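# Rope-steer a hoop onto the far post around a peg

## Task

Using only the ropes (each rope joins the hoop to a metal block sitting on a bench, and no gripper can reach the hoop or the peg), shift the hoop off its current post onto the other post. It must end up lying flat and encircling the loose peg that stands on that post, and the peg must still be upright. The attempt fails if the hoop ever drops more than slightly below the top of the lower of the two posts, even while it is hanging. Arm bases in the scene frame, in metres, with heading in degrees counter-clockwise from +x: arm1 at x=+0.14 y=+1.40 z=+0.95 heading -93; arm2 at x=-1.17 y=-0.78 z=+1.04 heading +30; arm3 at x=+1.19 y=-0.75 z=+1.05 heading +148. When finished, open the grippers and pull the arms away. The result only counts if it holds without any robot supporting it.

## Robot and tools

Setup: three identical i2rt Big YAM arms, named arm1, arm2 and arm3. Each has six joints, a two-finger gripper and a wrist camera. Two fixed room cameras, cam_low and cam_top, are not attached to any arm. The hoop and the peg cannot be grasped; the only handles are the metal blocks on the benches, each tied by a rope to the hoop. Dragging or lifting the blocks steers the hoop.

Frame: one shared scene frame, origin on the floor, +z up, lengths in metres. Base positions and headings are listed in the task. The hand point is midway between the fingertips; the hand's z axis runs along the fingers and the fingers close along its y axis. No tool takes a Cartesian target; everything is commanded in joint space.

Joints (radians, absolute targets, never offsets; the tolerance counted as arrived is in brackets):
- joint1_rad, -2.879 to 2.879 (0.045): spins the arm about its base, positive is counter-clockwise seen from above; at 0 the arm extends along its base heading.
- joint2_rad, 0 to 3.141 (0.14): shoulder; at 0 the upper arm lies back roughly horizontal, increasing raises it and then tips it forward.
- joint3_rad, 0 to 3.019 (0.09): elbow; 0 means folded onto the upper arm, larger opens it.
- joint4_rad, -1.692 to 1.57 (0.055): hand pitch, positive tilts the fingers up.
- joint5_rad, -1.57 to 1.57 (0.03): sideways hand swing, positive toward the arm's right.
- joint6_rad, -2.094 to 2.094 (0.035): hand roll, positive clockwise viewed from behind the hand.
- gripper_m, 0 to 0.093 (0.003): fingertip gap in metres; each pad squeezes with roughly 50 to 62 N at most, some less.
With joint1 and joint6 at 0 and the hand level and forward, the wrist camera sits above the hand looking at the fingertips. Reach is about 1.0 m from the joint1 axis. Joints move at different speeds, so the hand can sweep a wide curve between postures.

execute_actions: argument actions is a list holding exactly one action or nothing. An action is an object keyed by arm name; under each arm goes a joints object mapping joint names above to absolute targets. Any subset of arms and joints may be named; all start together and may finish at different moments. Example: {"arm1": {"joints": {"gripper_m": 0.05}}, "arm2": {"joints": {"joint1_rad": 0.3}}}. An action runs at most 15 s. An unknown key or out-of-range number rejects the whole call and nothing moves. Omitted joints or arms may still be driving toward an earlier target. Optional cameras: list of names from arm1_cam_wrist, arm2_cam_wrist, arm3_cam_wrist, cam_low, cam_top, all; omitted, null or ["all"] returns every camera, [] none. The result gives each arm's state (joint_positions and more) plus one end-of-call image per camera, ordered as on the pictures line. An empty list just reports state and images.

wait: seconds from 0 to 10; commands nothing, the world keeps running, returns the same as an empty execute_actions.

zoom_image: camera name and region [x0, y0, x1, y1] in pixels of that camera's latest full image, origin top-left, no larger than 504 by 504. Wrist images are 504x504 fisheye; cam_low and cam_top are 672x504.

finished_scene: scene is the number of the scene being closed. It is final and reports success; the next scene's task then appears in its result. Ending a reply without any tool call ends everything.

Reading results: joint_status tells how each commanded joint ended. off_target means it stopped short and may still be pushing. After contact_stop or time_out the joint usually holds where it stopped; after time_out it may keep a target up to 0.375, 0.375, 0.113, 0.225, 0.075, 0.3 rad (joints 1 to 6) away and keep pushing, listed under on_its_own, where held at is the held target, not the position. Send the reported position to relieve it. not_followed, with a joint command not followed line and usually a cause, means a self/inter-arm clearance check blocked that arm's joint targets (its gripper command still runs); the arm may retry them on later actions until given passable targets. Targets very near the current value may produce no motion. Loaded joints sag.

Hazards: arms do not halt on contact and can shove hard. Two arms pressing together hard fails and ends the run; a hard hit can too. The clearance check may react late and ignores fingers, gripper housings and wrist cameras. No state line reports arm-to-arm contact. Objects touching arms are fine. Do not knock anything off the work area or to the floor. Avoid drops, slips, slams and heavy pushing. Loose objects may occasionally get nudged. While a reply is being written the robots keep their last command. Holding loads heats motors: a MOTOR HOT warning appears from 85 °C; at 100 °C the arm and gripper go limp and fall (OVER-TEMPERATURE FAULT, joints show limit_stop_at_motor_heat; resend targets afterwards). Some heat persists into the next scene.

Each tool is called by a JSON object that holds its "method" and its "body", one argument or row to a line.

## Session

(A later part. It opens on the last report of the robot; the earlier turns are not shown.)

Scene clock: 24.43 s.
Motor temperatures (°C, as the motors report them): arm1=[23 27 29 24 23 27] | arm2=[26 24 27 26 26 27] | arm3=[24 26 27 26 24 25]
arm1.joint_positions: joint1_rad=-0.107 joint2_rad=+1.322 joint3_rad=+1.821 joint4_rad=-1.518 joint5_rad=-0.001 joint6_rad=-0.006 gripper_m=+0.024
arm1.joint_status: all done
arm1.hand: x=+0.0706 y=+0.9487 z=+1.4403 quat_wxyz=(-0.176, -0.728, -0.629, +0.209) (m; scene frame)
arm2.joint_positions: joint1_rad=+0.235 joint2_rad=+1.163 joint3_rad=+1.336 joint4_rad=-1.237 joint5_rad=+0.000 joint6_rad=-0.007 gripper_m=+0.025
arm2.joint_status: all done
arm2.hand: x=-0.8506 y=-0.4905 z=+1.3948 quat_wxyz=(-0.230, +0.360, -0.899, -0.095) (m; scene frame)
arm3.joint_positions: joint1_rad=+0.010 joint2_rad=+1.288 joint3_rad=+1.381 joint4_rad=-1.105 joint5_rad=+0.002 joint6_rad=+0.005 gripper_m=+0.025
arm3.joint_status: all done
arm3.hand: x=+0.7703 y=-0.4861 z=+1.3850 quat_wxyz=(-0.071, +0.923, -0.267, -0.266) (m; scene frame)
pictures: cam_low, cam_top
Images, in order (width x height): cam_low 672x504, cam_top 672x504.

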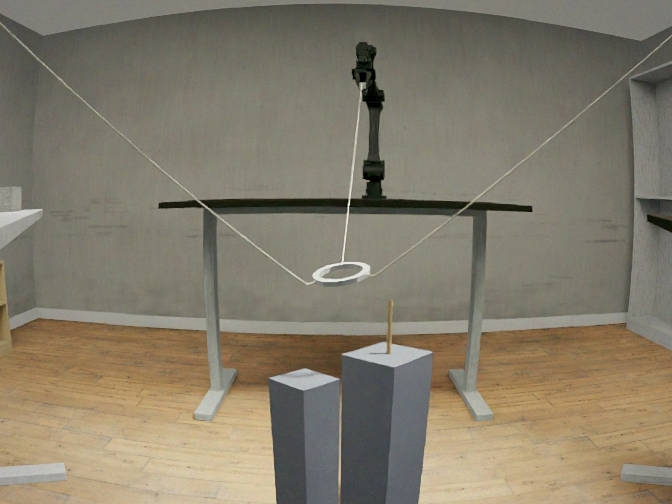

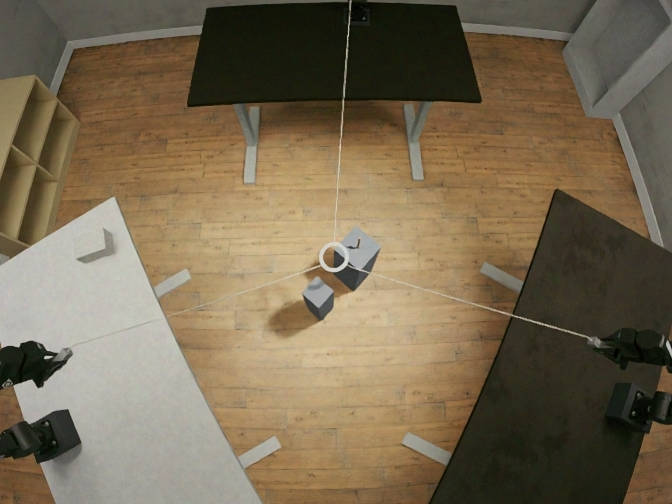

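Wobbly but clear. Second half.

{"method": "execute_actions", "body": {
  "actions": [
    {"arm1":{"joints":{"joint1_rad":0.129,"joint2_rad":0.95,"joint3_rad":1.515,"joint4_rad":-1.539}},"arm2":{"joints":{"joint1_rad":0.275,"joint2_rad":1.53,"joint3_rad":1.735,"joint4_rad":-1.125}},"arm3":{"joints":{"joint1_rad":-0.328,"joint2_rad":1.235,"joint3_rad":1.385,"joint4_rad":-1.11}}}
  ],
  "cameras": []
}}

{"method": "wait", "body": {
  "seconds": 4
}}

Scene clock: 26.20 s.
Motor temperatures (°C, as the motors report them): arm1=[23 27 29 24 23 27] | arm2=[26 24 28 26 26 27] | arm3=[24 26 27 26 24 25]
arm1.joint_positions: joint1_rad=+0.136 joint2_rad=+0.966 joint3_rad=+1.508 joint4_rad=-1.538 joint5_rad=-0.001 joint6_rad=-0.006 gripper_m=+0.024
arm1.joint_status: all done
arm1.hand: x=+0.1699 y=+1.0800 z=+1.4233 quat_wxyz=(-0.207, -0.644, -0.710, +0.193) (m; scene frame)
arm2.joint_positions: joint1_rad=+0.270 joint2_rad=+1.559 joint3_rad=+1.659 joint4_rad=-1.143 joint5_rad=+0.000 joint6_rad=-0.007 gripper_m=+0.025
arm2.joint_status: all done
arm2.hand: x=-0.7490 y=-0.3663 z=+1.3746 quat_wxyz=(-0.238, +0.374, -0.890, -0.103) (m; scene frame)
arm3.joint_positions: joint1_rad=-0.335 joint2_rad=+1.272 joint3_rad=+1.368 joint4_rad=-1.105 joint5_rad=+0.000 joint6_rad=+0.005 gripper_m=+0.025
arm3.joint_status: all done
arm3.hand: x=+0.8862 y=-0.3647 z=+1.3843 quat_wxyz=(-0.115, +0.864, -0.422, -0.250) (m; scene frame)
pictures: none
No camera images: the call's "cameras" was empty. Leave "cameras" out to get every camera's image.

Scene clock: 30.20 s.
Motor temperatures (°C, as the motors report them): arm1=[23 26 29 24 23 27] | arm2=[26 24 29 26 26 27] | arm3=[24 26 27 26 24 25]
arm1.joint_positions: joint1_rad=+0.136 joint2_rad=+0.966 joint3_rad=+1.508 joint4_rad=-1.538 joint5_rad=-0.001 joint6_rad=-0.006 gripper_m=+0.024
arm1.joint_status: all done
arm1.hand: x=+0.1699 y=+1.0800 z=+1.4233 quat_wxyz=(-0.207, -0.644, -0.710, +0.193) (m; scene frame)
arm2.joint_positions: joint1_rad=+0.270 joint2_rad=+1.559 joint3_rad=+1.659 joint4_rad=-1.143 joint5_rad=+0.000 joint6_rad=-0.007 gripper_m=+0.025
arm2.joint_status: all done
arm2.hand: x=-0.7490 y=-0.3663 z=+1.3746 quat_wxyz=(-0.238, +0.374, -0.890, -0.103) (m; scene frame)
arm3.joint_positions: joint1_rad=-0.335 joint2_rad=+1.272 joint3_rad=+1.368 joint4_rad=-1.105 joint5_rad=+0.000 joint6_rad=+0.005 gripper_m=+0.025
arm3.joint_status: all done
arm3.hand: x=+0.8862 y=-0.3647 z=+1.3843 quat_wxyz=(-0.115, +0.864, -0.422, -0.250) (m; scene frame)
wait: 4.00 s; at rest by 0.27 s
pictures: arm1_cam_wrist, arm2_cam_wrist, arm3_cam_wrist, cam_low, cam_top
Images, in order (width x height): arm1_cam_wrist 504x504, arm2_cam_wrist 504x504, arm3_cam_wrist 504x504, cam_low 672x504, cam_top 672x504.

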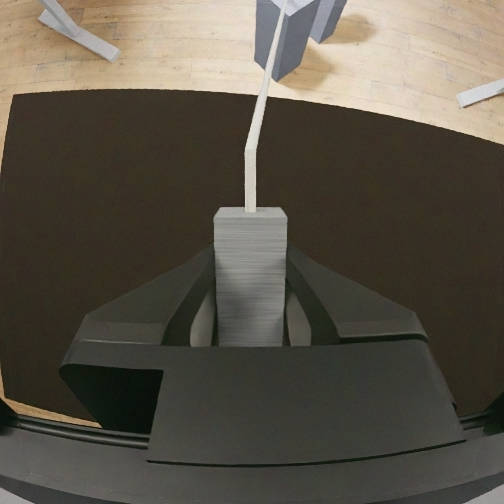

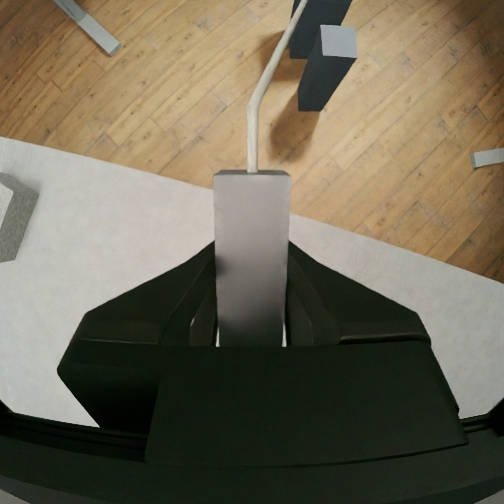

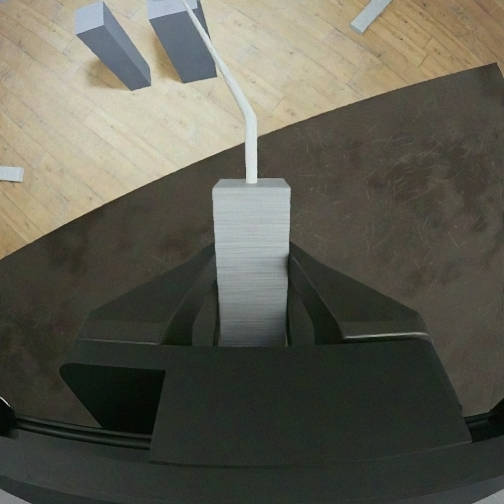

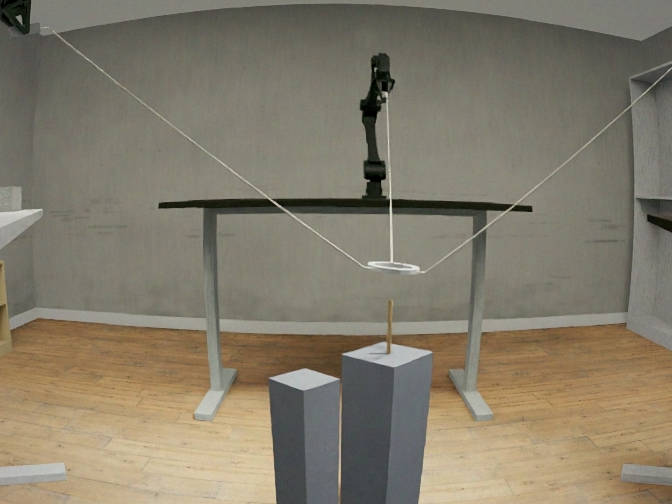

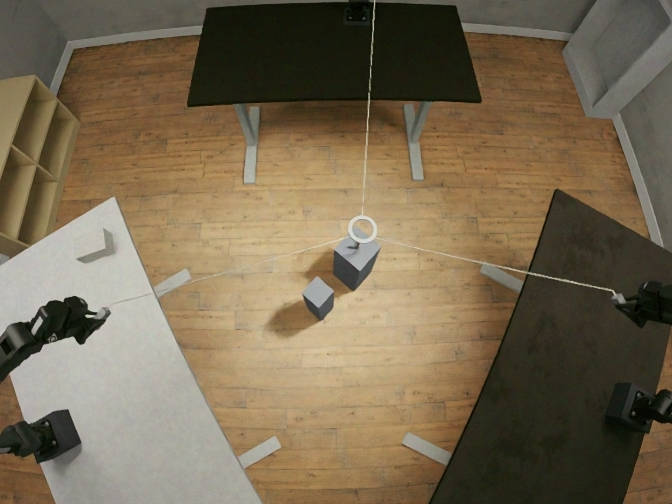

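{"method": "zoom_image", "body": {
  "camera": "cam_top",
  "region": [320,200,400,280]
}}

{"method": "zoom_image", "body": {
  "camera": "cam_low",
  "region": [330,245,450,375]
}}

Region (320, 200, 400, 280) of cam_top's 672x504 image, scaled by 6.300, with more detail than that image has.

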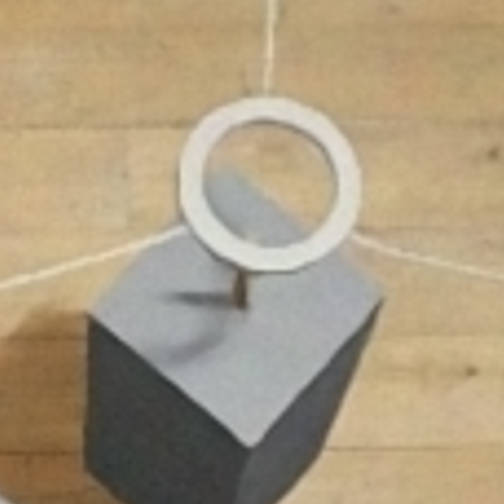

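Region (330, 245, 450, 375) of cam_low's 672x504 image, scaled by 3.877, with more detail than that image has; it fills the left 465 columns of this view, and the rest is white.

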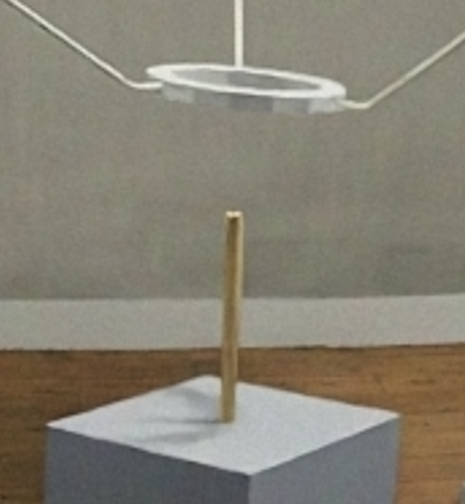

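{"method": "execute_actions", "body": {
  "actions": [
    {"arm1":{"joints":{"joint1_rad":0.11,"joint2_rad":0.848,"joint3_rad":1.228,"joint4_rad":-1.36}},"arm2":{"joints":{"joint2_rad":1.497,"joint3_rad":1.417,"joint4_rad":-0.88}},"arm3":{"joints":{"joint1_rad":-0.315,"joint2_rad":1.27,"joint3_rad":1.163,"joint4_rad":-0.855}}}
  ],
  "cameras": []
}}

{"method": "wait", "body": {
  "seconds": 4
}}

{"method": "zoom_image", "body": {
  "camera": "cam_top",
  "region": [320,200,400,280]
}}

Scene clock: 32.37 s.
Motor temperatures (°C, as the motors report them): arm1=[23 26 29 24 23 27] | arm2=[26 24 29 26 26 27] | arm3=[24 26 27 26 24 25]
arm1.joint_positions: joint1_rad=+0.115 joint2_rad=+0.864 joint3_rad=+1.217 joint4_rad=-1.378 joint5_rad=-0.001 joint6_rad=-0.006 gripper_m=+0.024
arm1.joint_status: all done
arm1.hand: x=+0.1619 y=+1.0894 z=+1.3367 quat_wxyz=(-0.195, -0.655, -0.706, +0.186) (m; scene frame)
arm2.joint_positions: joint1_rad=+0.270 joint2_rad=+1.508 joint3_rad=+1.406 joint4_rad=-0.907 joint5_rad=+0.000 joint6_rad=-0.007 gripper_m=+0.025
arm2.joint_status: all done
arm2.hand: x=-0.7583 y=-0.3749 z=+1.3048 quat_wxyz=(-0.253, +0.372, -0.886, -0.109) (m; scene frame)
arm3.joint_positions: joint1_rad=-0.322 joint2_rad=+1.287 joint3_rad=+1.138 joint4_rad=-0.877 joint5_rad=+0.000 joint6_rad=+0.005 gripper_m=+0.025
arm3.joint_status: all done
arm3.hand: x=+0.8809 y=-0.3697 z=+1.2898 quat_wxyz=(-0.110, +0.869, -0.417, -0.244) (m; scene frame)
pictures: none
No camera images: the call's "cameras" was empty. Leave "cameras" out to get every camera's image.

Scene clock: 36.37 s.
Motor temperatures (°C, as the motors report them): arm1=[23 26 29 24 23 27] | arm2=[26 25 29 26 26 27] | arm3=[24 26 28 26 24 25]
arm1.joint_positions: joint1_rad=+0.115 joint2_rad=+0.864 joint3_rad=+1.217 joint4_rad=-1.378 joint5_rad=-0.001 joint6_rad=-0.006 gripper_m=+0.024
arm1.joint_status: all done
arm1.hand: x=+0.1619 y=+1.0894 z=+1.3367 quat_wxyz=(-0.195, -0.655, -0.706, +0.186) (m; scene frame)
arm2.joint_positions: joint1_rad=+0.270 joint2_rad=+1.508 joint3_rad=+1.406 joint4_rad=-0.907 joint5_rad=+0.000 joint6_rad=-0.007 gripper_m=+0.025
arm2.joint_status: all done
arm2.hand: x=-0.7583 y=-0.3749 z=+1.3048 quat_wxyz=(-0.253, +0.372, -0.886, -0.109) (m; scene frame)
arm3.joint_positions: joint1_rad=-0.322 joint2_rad=+1.287 joint3_rad=+1.138 joint4_rad=-0.877 joint5_rad=+0.000 joint6_rad=+0.005 gripper_m=+0.025
arm3.joint_status: all done
arm3.hand: x=+0.8809 y=-0.3697 z=+1.2898 quat_wxyz=(-0.110, +0.869, -0.417, -0.244) (m; scene frame)
wait: 4.00 s; at rest by 0.27 s
pictures: arm1_cam_wrist, arm2_cam_wrist, arm3_cam_wrist, cam_low, cam_top
Images, in order (width x height): arm1_cam_wrist 504x504, arm2_cam_wrist 504x504, arm3_cam_wrist 504x504, cam_low 672x504, cam_top 672x504.

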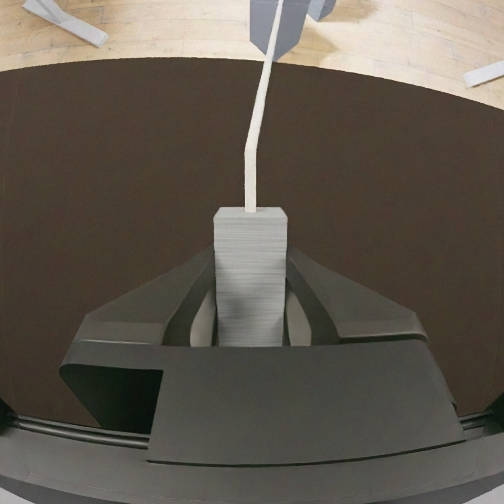

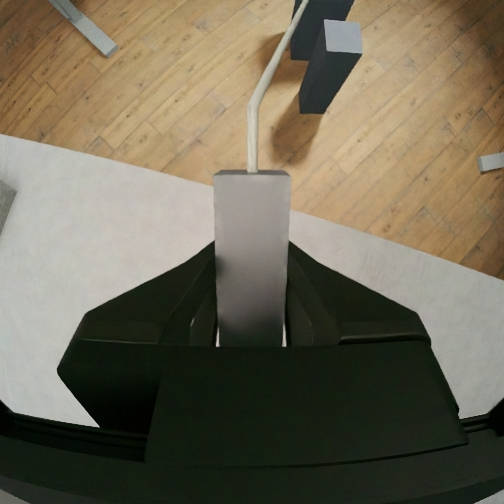

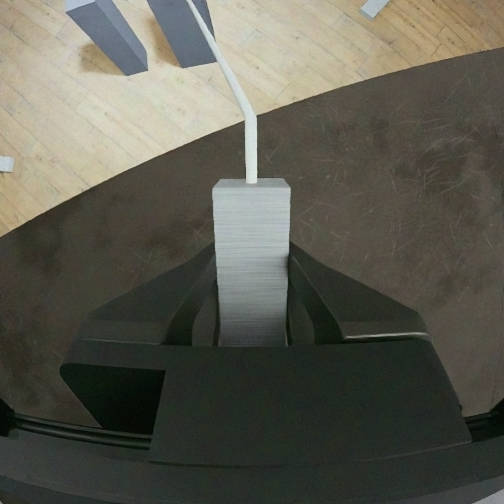

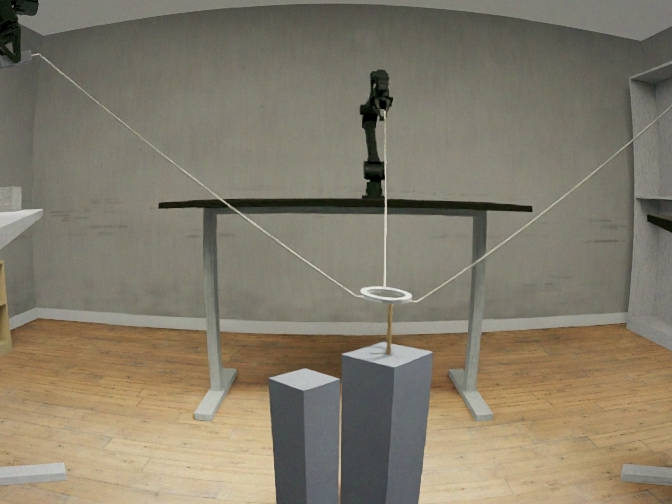

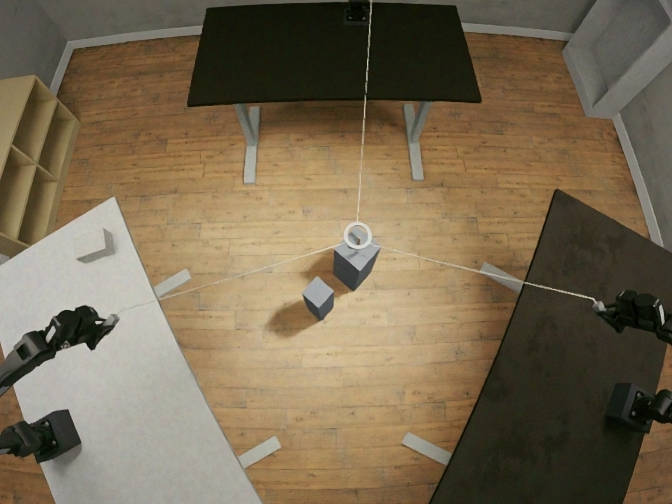

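Region (320, 200, 400, 280) of cam_top's 672x504 image, scaled by 6.300, with more detail than that image has.

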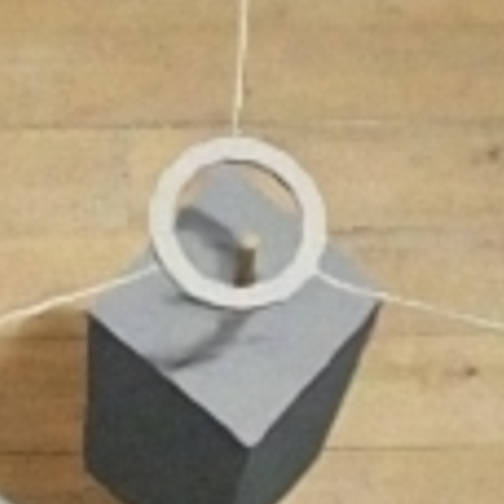

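{"method": "execute_actions", "body": {
  "actions": [
    {"arm1":{"joints":{"joint2_rad":0.815,"joint3_rad":0.951,"joint4_rad":-1.095}},"arm2":{"joints":{"joint2_rad":1.57,"joint3_rad":1.215,"joint4_rad":-0.6}},"arm3":{"joints":{"joint2_rad":1.32,"joint3_rad":0.97,"joint4_rad":-0.595}}}
  ],
  "cameras": ["cam_top","cam_low"]
}}

{"method": "zoom_image", "body": {
  "camera": "cam_top",
  "region": [320,200,400,280]
}}

Scene clock: 38.10 s.
Motor temperatures (°C, as the motors report them): arm1=[23 26 29 24 23 27] | arm2=[26 25 29 26 26 27] | arm3=[24 26 28 26 24 25]
arm1.joint_positions: joint1_rad=+0.115 joint2_rad=+0.829 joint3_rad=+0.938 joint4_rad=-1.114 joint5_rad=-0.001 joint6_rad=-0.006 gripper_m=+0.024
arm1.joint_status: all done
arm1.hand: x=+0.1625 y=+1.0753 z=+1.2419 quat_wxyz=(-0.202, -0.653, -0.704, +0.192) (m; scene frame)
arm2.joint_positions: joint1_rad=+0.270 joint2_rad=+1.588 joint3_rad=+1.202 joint4_rad=-0.626 joint5_rad=+0.000 joint6_rad=-0.007 gripper_m=+0.025
arm2.joint_status: all done
arm2.hand: x=-0.7566 y=-0.3720 z=+1.1945 quat_wxyz=(-0.252, +0.373, -0.887, -0.108) (m; scene frame)
arm3.joint_positions: joint1_rad=-0.322 joint2_rad=+1.341 joint3_rad=+0.942 joint4_rad=-0.618 joint5_rad=+0.000 joint6_rad=+0.005 gripper_m=+0.025
arm3.joint_status: all done
arm3.hand: x=+0.8824 y=-0.3729 z=+1.2006 quat_wxyz=(-0.112, +0.868, -0.416, -0.247) (m; scene frame)
pictures: cam_low, cam_top
Images, in order (width x height): cam_low 672x504, cam_top 672x504.

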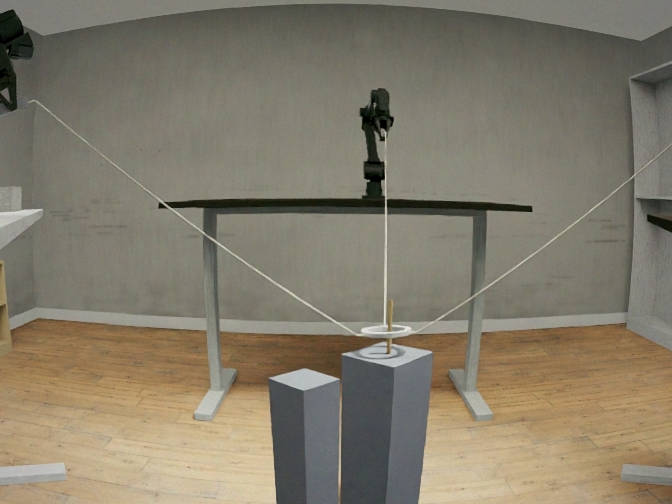

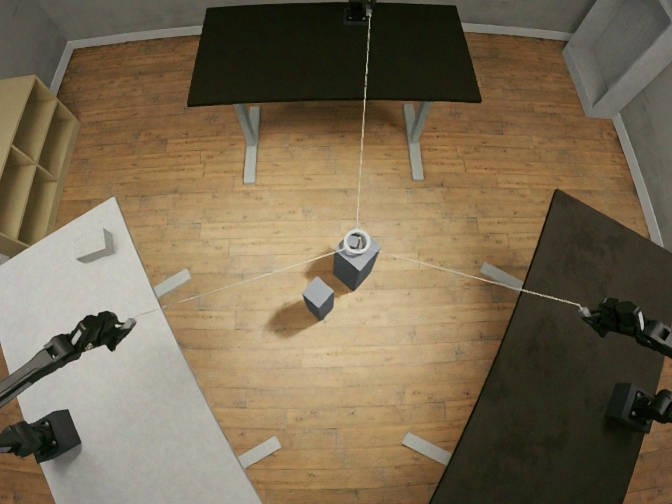

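Region (320, 200, 400, 280) of cam_top's 672x504 image, scaled by 6.300, with more detail than that image has.

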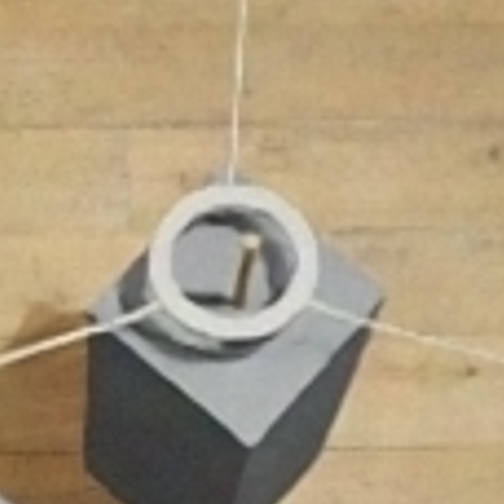

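{"method": "execute_actions", "body": {
  "actions": [
    {"arm1":{"joints":{"joint2_rad":0.85,"joint3_rad":0.70,"joint4_rad":-0.85}},"arm2":{"joints":{"joint2_rad":1.685,"joint3_rad":1.09,"joint4_rad":-0.365}},"arm3":{"joints":{"joint2_rad":1.45,"joint3_rad":0.835,"joint4_rad":-0.32}}}
  ],
  "cameras": ["cam_top","cam_low"]
}}

{"method": "zoom_image", "body": {
  "camera": "cam_top",
  "region": [320,200,400,280]
}}

Scene clock: 39.50 s.
Motor temperatures (°C, as the motors report them): arm1=[23 26 29 24 23 27] | arm2=[26 25 29 26 26 27] | arm3=[24 26 28 26 24 25]
arm1.joint_positions: joint1_rad=+0.115 joint2_rad=+0.858 joint3_rad=+0.690 joint4_rad=-0.870 joint5_rad=-0.001 joint6_rad=-0.006 gripper_m=+0.024
arm1.joint_status: all done
arm1.hand: x=+0.1620 y=+1.0760 z=+1.1379 quat_wxyz=(-0.191, -0.656, -0.708, +0.181) (m; scene frame)
arm2.joint_positions: joint1_rad=+0.270 joint2_rad=+1.700 joint3_rad=+1.079 joint4_rad=-0.392 joint5_rad=+0.000 joint6_rad=-0.007 gripper_m=+0.025
arm2.joint_status: all done
arm2.hand: x=-0.7586 y=-0.3730 z=+1.1050 quat_wxyz=(-0.251, +0.373, -0.887, -0.108) (m; scene frame)
arm3.joint_positions: joint1_rad=-0.322 joint2_rad=+1.477 joint3_rad=+0.805 joint4_rad=-0.343 joint5_rad=+0.000 joint6_rad=+0.005 gripper_m=+0.025
arm3.joint_status: all done
arm3.hand: x=+0.8822 y=-0.3739 z=+1.1109 quat_wxyz=(-0.112, +0.868, -0.416, -0.248) (m; scene frame)
pictures: cam_low, cam_top
Images, in order (width x height): cam_low 672x504, cam_top 672x504.

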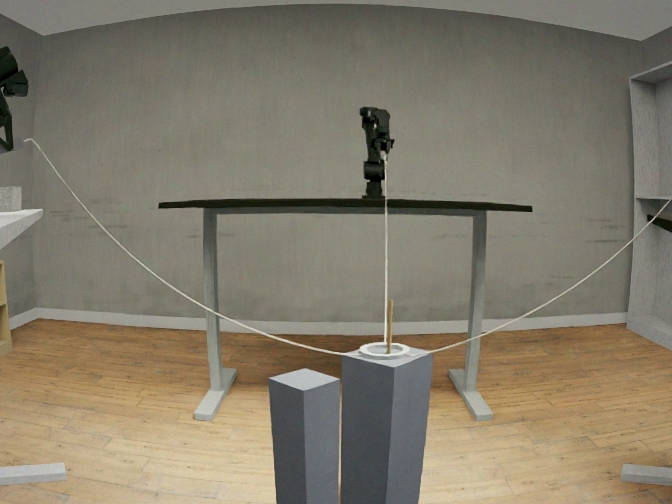

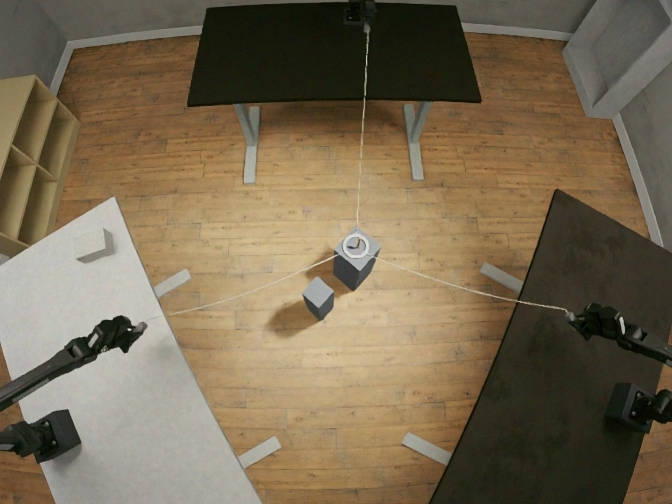

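Region (320, 200, 400, 280) of cam_top's 672x504 image, scaled by 6.300, with more detail than that image has.

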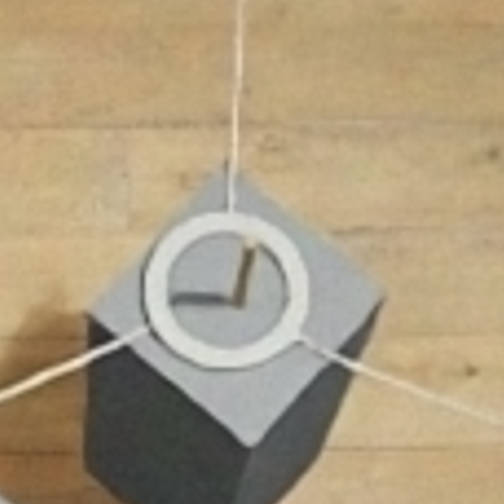

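{"method": "execute_actions", "body": {
  "actions": [
    {"arm1":{"joints":{"joint2_rad":1.835,"joint3_rad":1.28,"joint4_rad":-0.575}},"arm2":{"joints":{"joint2_rad":1.975,"joint3_rad":1.23,"joint4_rad":-0.455}},"arm3":{"joints":{"joint1_rad":-0.2,"joint2_rad":2.0,"joint3_rad":1.27,"joint4_rad":-0.495}}}
  ]
}}

Scene clock: 41.47 s.
Motor temperatures (°C, as the motors report them): arm1=[23 26 29 24 23 27] | arm2=[26 25 28 26 26 27] | arm3=[24 26 28 26 24 25]
arm1.joint_positions: joint1_rad=+0.115 joint2_rad=+1.849 joint3_rad=+1.244 joint4_rad=-0.579 joint5_rad=-0.001 joint6_rad=-0.005 gripper_m=+0.024
arm1.joint_status: all done
arm1.hand: x=+0.1798 y=+0.8054 z=+0.9832 quat_wxyz=(-0.139, -0.668, -0.719, +0.133) (m; scene frame)
arm2.joint_positions: joint1_rad=+0.270 joint2_rad=+1.991 joint3_rad=+1.194 joint4_rad=-0.445 joint5_rad=+0.000 joint6_rad=-0.007 gripper_m=+0.025
arm2.joint_status: all done
arm2.hand: x=-0.7553 y=-0.3683 z=+0.9814 quat_wxyz=(-0.148, +0.383, -0.910, -0.065) (m; scene frame)
arm3.joint_positions: joint1_rad=-0.192 joint2_rad=+2.022 joint3_rad=+1.230 joint4_rad=-0.489 joint5_rad=+0.000 joint6_rad=+0.005 gripper_m=+0.025
arm3.joint_status: all done
arm3.hand: x=+0.7600 y=-0.3469 z=+0.9776 quat_wxyz=(-0.048, +0.919, -0.368, -0.134) (m; scene frame)
pictures: arm1_cam_wrist, arm2_cam_wrist, arm3_cam_wrist, cam_low, cam_top
Images, in order (width x height): arm1_cam_wrist 504x504, arm2_cam_wrist 504x504, arm3_cam_wrist 504x504, cam_low 672x504, cam_top 672x504.

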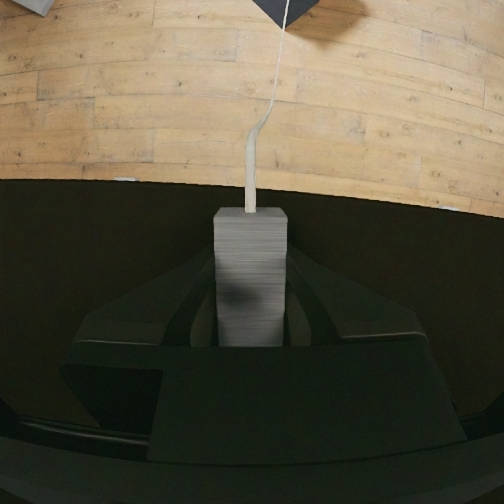

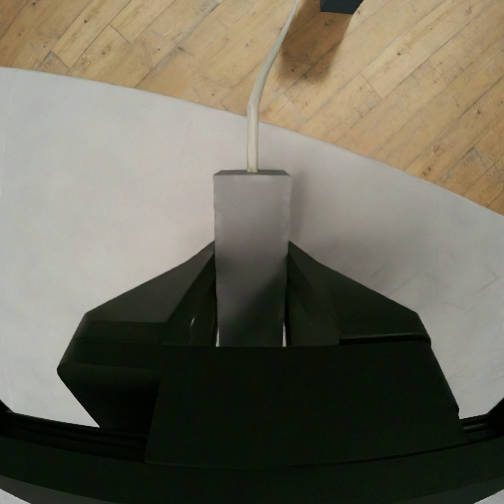

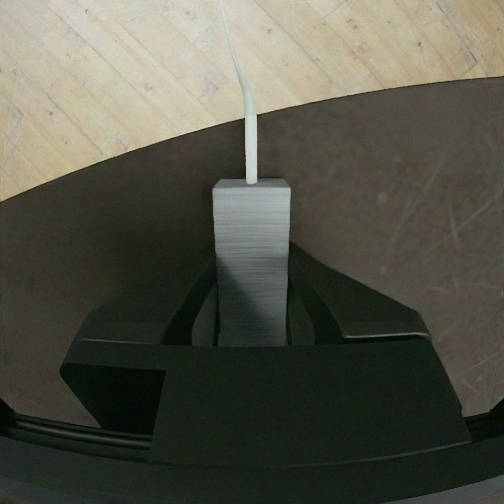

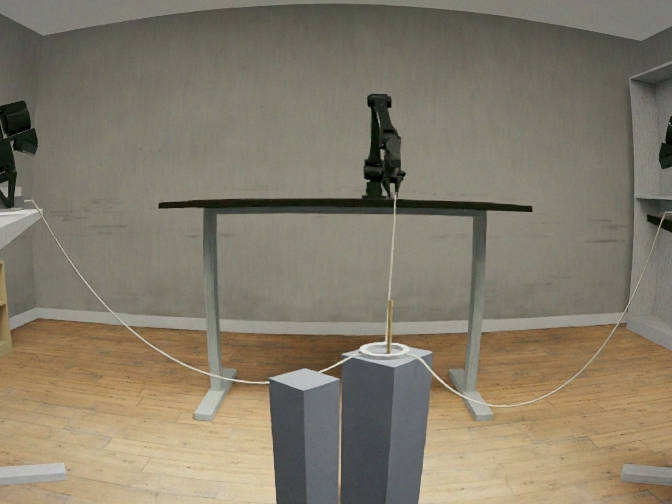

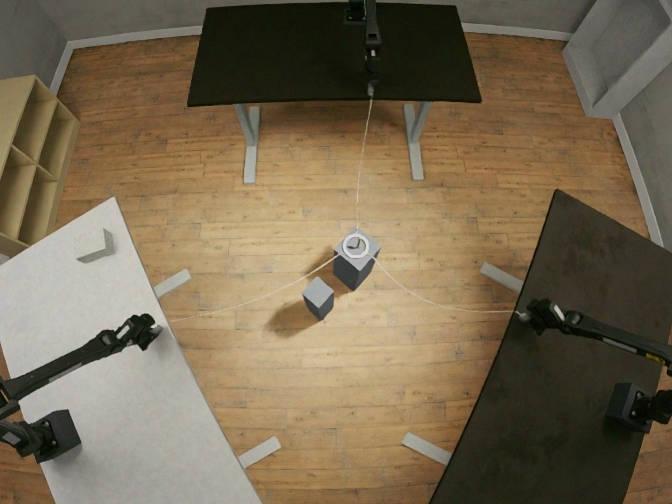

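{"method": "execute_actions", "body": {
  "actions": [
    {"arm1":{"joints":{"joint2_rad":1.885}},"arm2":{"joints":{"joint2_rad":2.03}},"arm3":{"joints":{"joint2_rad":2.03}}}
  ],
  "cameras": []
}}

{"method": "execute_actions", "body": {
  "actions": [
    {"arm1":{"joints":{"gripper_m":0.07}},"arm2":{"joints":{"gripper_m":0.07}},"arm3":{"joints":{"gripper_m":0.07}}}
  ],
  "cameras": []
}}

{"method": "execute_actions", "body": {
  "actions": [
    {"arm1":{"joints":{"joint2_rad":1.3}},"arm2":{"joints":{"joint2_rad":1.4}},"arm3":{"joints":{"joint2_rad":1.4}}}
  ],
  "cameras": ["cam_low","cam_top"]
}}

Scene clock: 42.73 s.
Motor temperatures (°C, as the motors report them): arm1=[23 26 29 24 23 27] | arm2=[26 25 28 26 26 27] | arm3=[24 26 28 26 24 25]
arm1.joint_positions: joint1_rad=+0.115 joint2_rad=+1.867 joint3_rad=+1.248 joint4_rad=-0.579 joint5_rad=-0.001 joint6_rad=-0.005 gripper_m=+0.024
arm1.joint_status: all done
arm1.hand: x=+0.1797 y=+0.8055 z=+0.9742 quat_wxyz=(-0.134, -0.669, -0.720, +0.128) (m; scene frame)
arm2.joint_positions: joint1_rad=+0.270 joint2_rad=+2.014 joint3_rad=+1.194 joint4_rad=-0.445 joint5_rad=+0.000 joint6_rad=-0.007 gripper_m=+0.025
arm2.joint_status: all done
arm2.hand: x=-0.7586 y=-0.3714 z=+0.9686 quat_wxyz=(-0.138, +0.383, -0.911, -0.061) (m; scene frame)
arm3.joint_positions: joint1_rad=-0.192 joint2_rad=+2.027 joint3_rad=+1.230 joint4_rad=-0.489 joint5_rad=+0.000 joint6_rad=+0.005 gripper_m=+0.025
arm3.joint_status: all done
arm3.hand: x=+0.7606 y=-0.3475 z=+0.9753 quat_wxyz=(-0.047, +0.919, -0.368, -0.132) (m; scene frame)
pictures: none
No camera images: the call's "cameras" was empty. Leave "cameras" out to get every camera's image.

Scene clock: 43.40 s.
Motor temperatures (°C, as the motors report them): arm1=[23 26 29 24 23 27] | arm2=[26 25 28 26 26 27] | arm3=[24 26 28 26 24 25]
arm1.joint_positions: joint1_rad=+0.113 joint2_rad=+1.867 joint3_rad=+1.248 joint4_rad=-0.579 joint5_rad=-0.001 joint6_rad=-0.005 gripper_m=+0.070
arm1.joint_status: all done
arm1.hand: x=+0.1785 y=+0.8054 z=+0.9742 quat_wxyz=(-0.134, -0.669, -0.720, +0.128) (m; scene frame)
arm2.joint_positions: joint1_rad=+0.270 joint2_rad=+2.014 joint3_rad=+1.194 joint4_rad=-0.445 joint5_rad=+0.000 joint6_rad=-0.007 gripper_m=+0.070
arm2.joint_status: all done
arm2.hand: x=-0.7586 y=-0.3714 z=+0.9686 quat_wxyz=(-0.138, +0.383, -0.911, -0.061) (m; scene frame)
arm3.joint_positions: joint1_rad=-0.192 joint2_rad=+2.027 joint3_rad=+1.231 joint4_rad=-0.489 joint5_rad=+0.000 joint6_rad=+0.005 gripper_m=+0.070
arm3.joint_status: all done
arm3.hand: x=+0.7602 y=-0.3471 z=+0.9756 quat_wxyz=(-0.047, +0.919, -0.368, -0.133) (m; scene frame)
pictures: none
No camera images: the call's "cameras" was empty. Leave "cameras" out to get every camera's image.

Scene clock: 44.90 s.
Motor temperatures (°C, as the motors report them): arm1=[23 26 30 24 23 27] | arm2=[26 25 28 26 26 27] | arm3=[24 26 28 26 24 25]
arm1.joint_positions: joint1_rad=+0.113 joint2_rad=+1.304 joint3_rad=+1.254 joint4_rad=-0.579 joint5_rad=-0.001 joint6_rad=-0.005 gripper_m=+0.070
arm1.joint_status: all done
arm1.hand: x=+0.1779 y=+0.8354 z=+1.3026 quat_wxyz=(-0.330, -0.606, -0.653, +0.312) (m; scene frame)
arm2.joint_positions: joint1_rad=+0.270 joint2_rad=+1.380 joint3_rad=+1.203 joint4_rad=-0.445 joint5_rad=+0.000 joint6_rad=-0.007 gripper_m=+0.070
arm2.joint_status: all done
arm2.hand: x=-0.7468 y=-0.3637 z=+1.3434 quat_wxyz=(-0.419, +0.344, -0.821, -0.177) (m; scene frame)
arm3.joint_positions: joint1_rad=-0.192 joint2_rad=+1.398 joint3_rad=+1.250 joint4_rad=-0.490 joint5_rad=+0.000 joint6_rad=+0.005 gripper_m=+0.070
arm3.joint_status: all done
arm3.hand: x=+0.7525 y=-0.3349 z=+1.3566 quat_wxyz=(-0.161, +0.829, -0.334, -0.419) (m; scene frame)
pictures: cam_low, cam_top
Images, in order (width x height): cam_low 672x504, cam_top 672x504.

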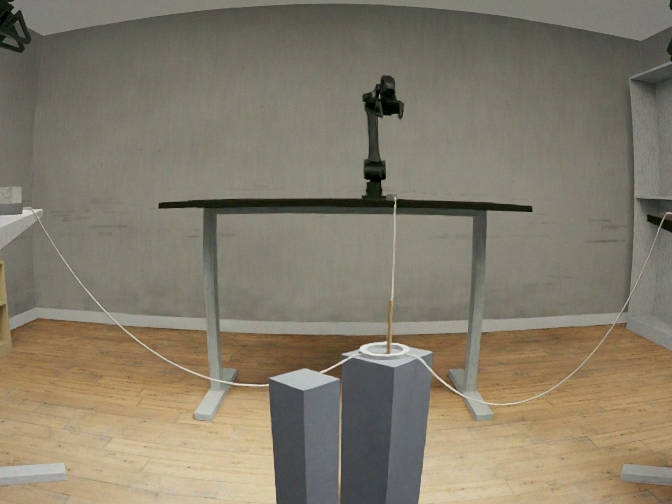

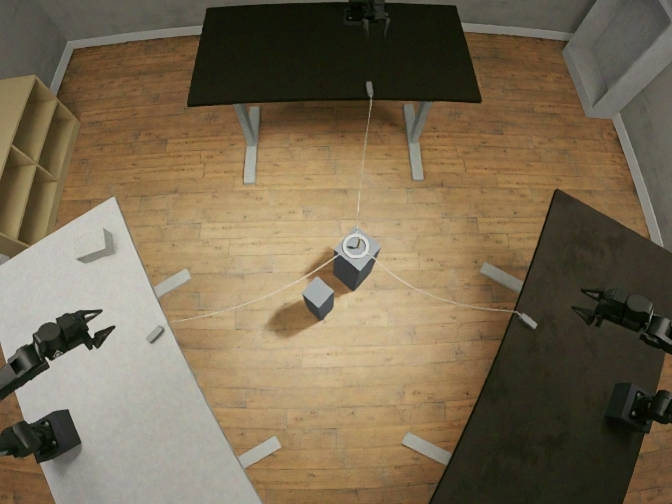

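{"method": "finished_scene", "body": {
  "scene": 1
}}

The scene is finished: the task was done.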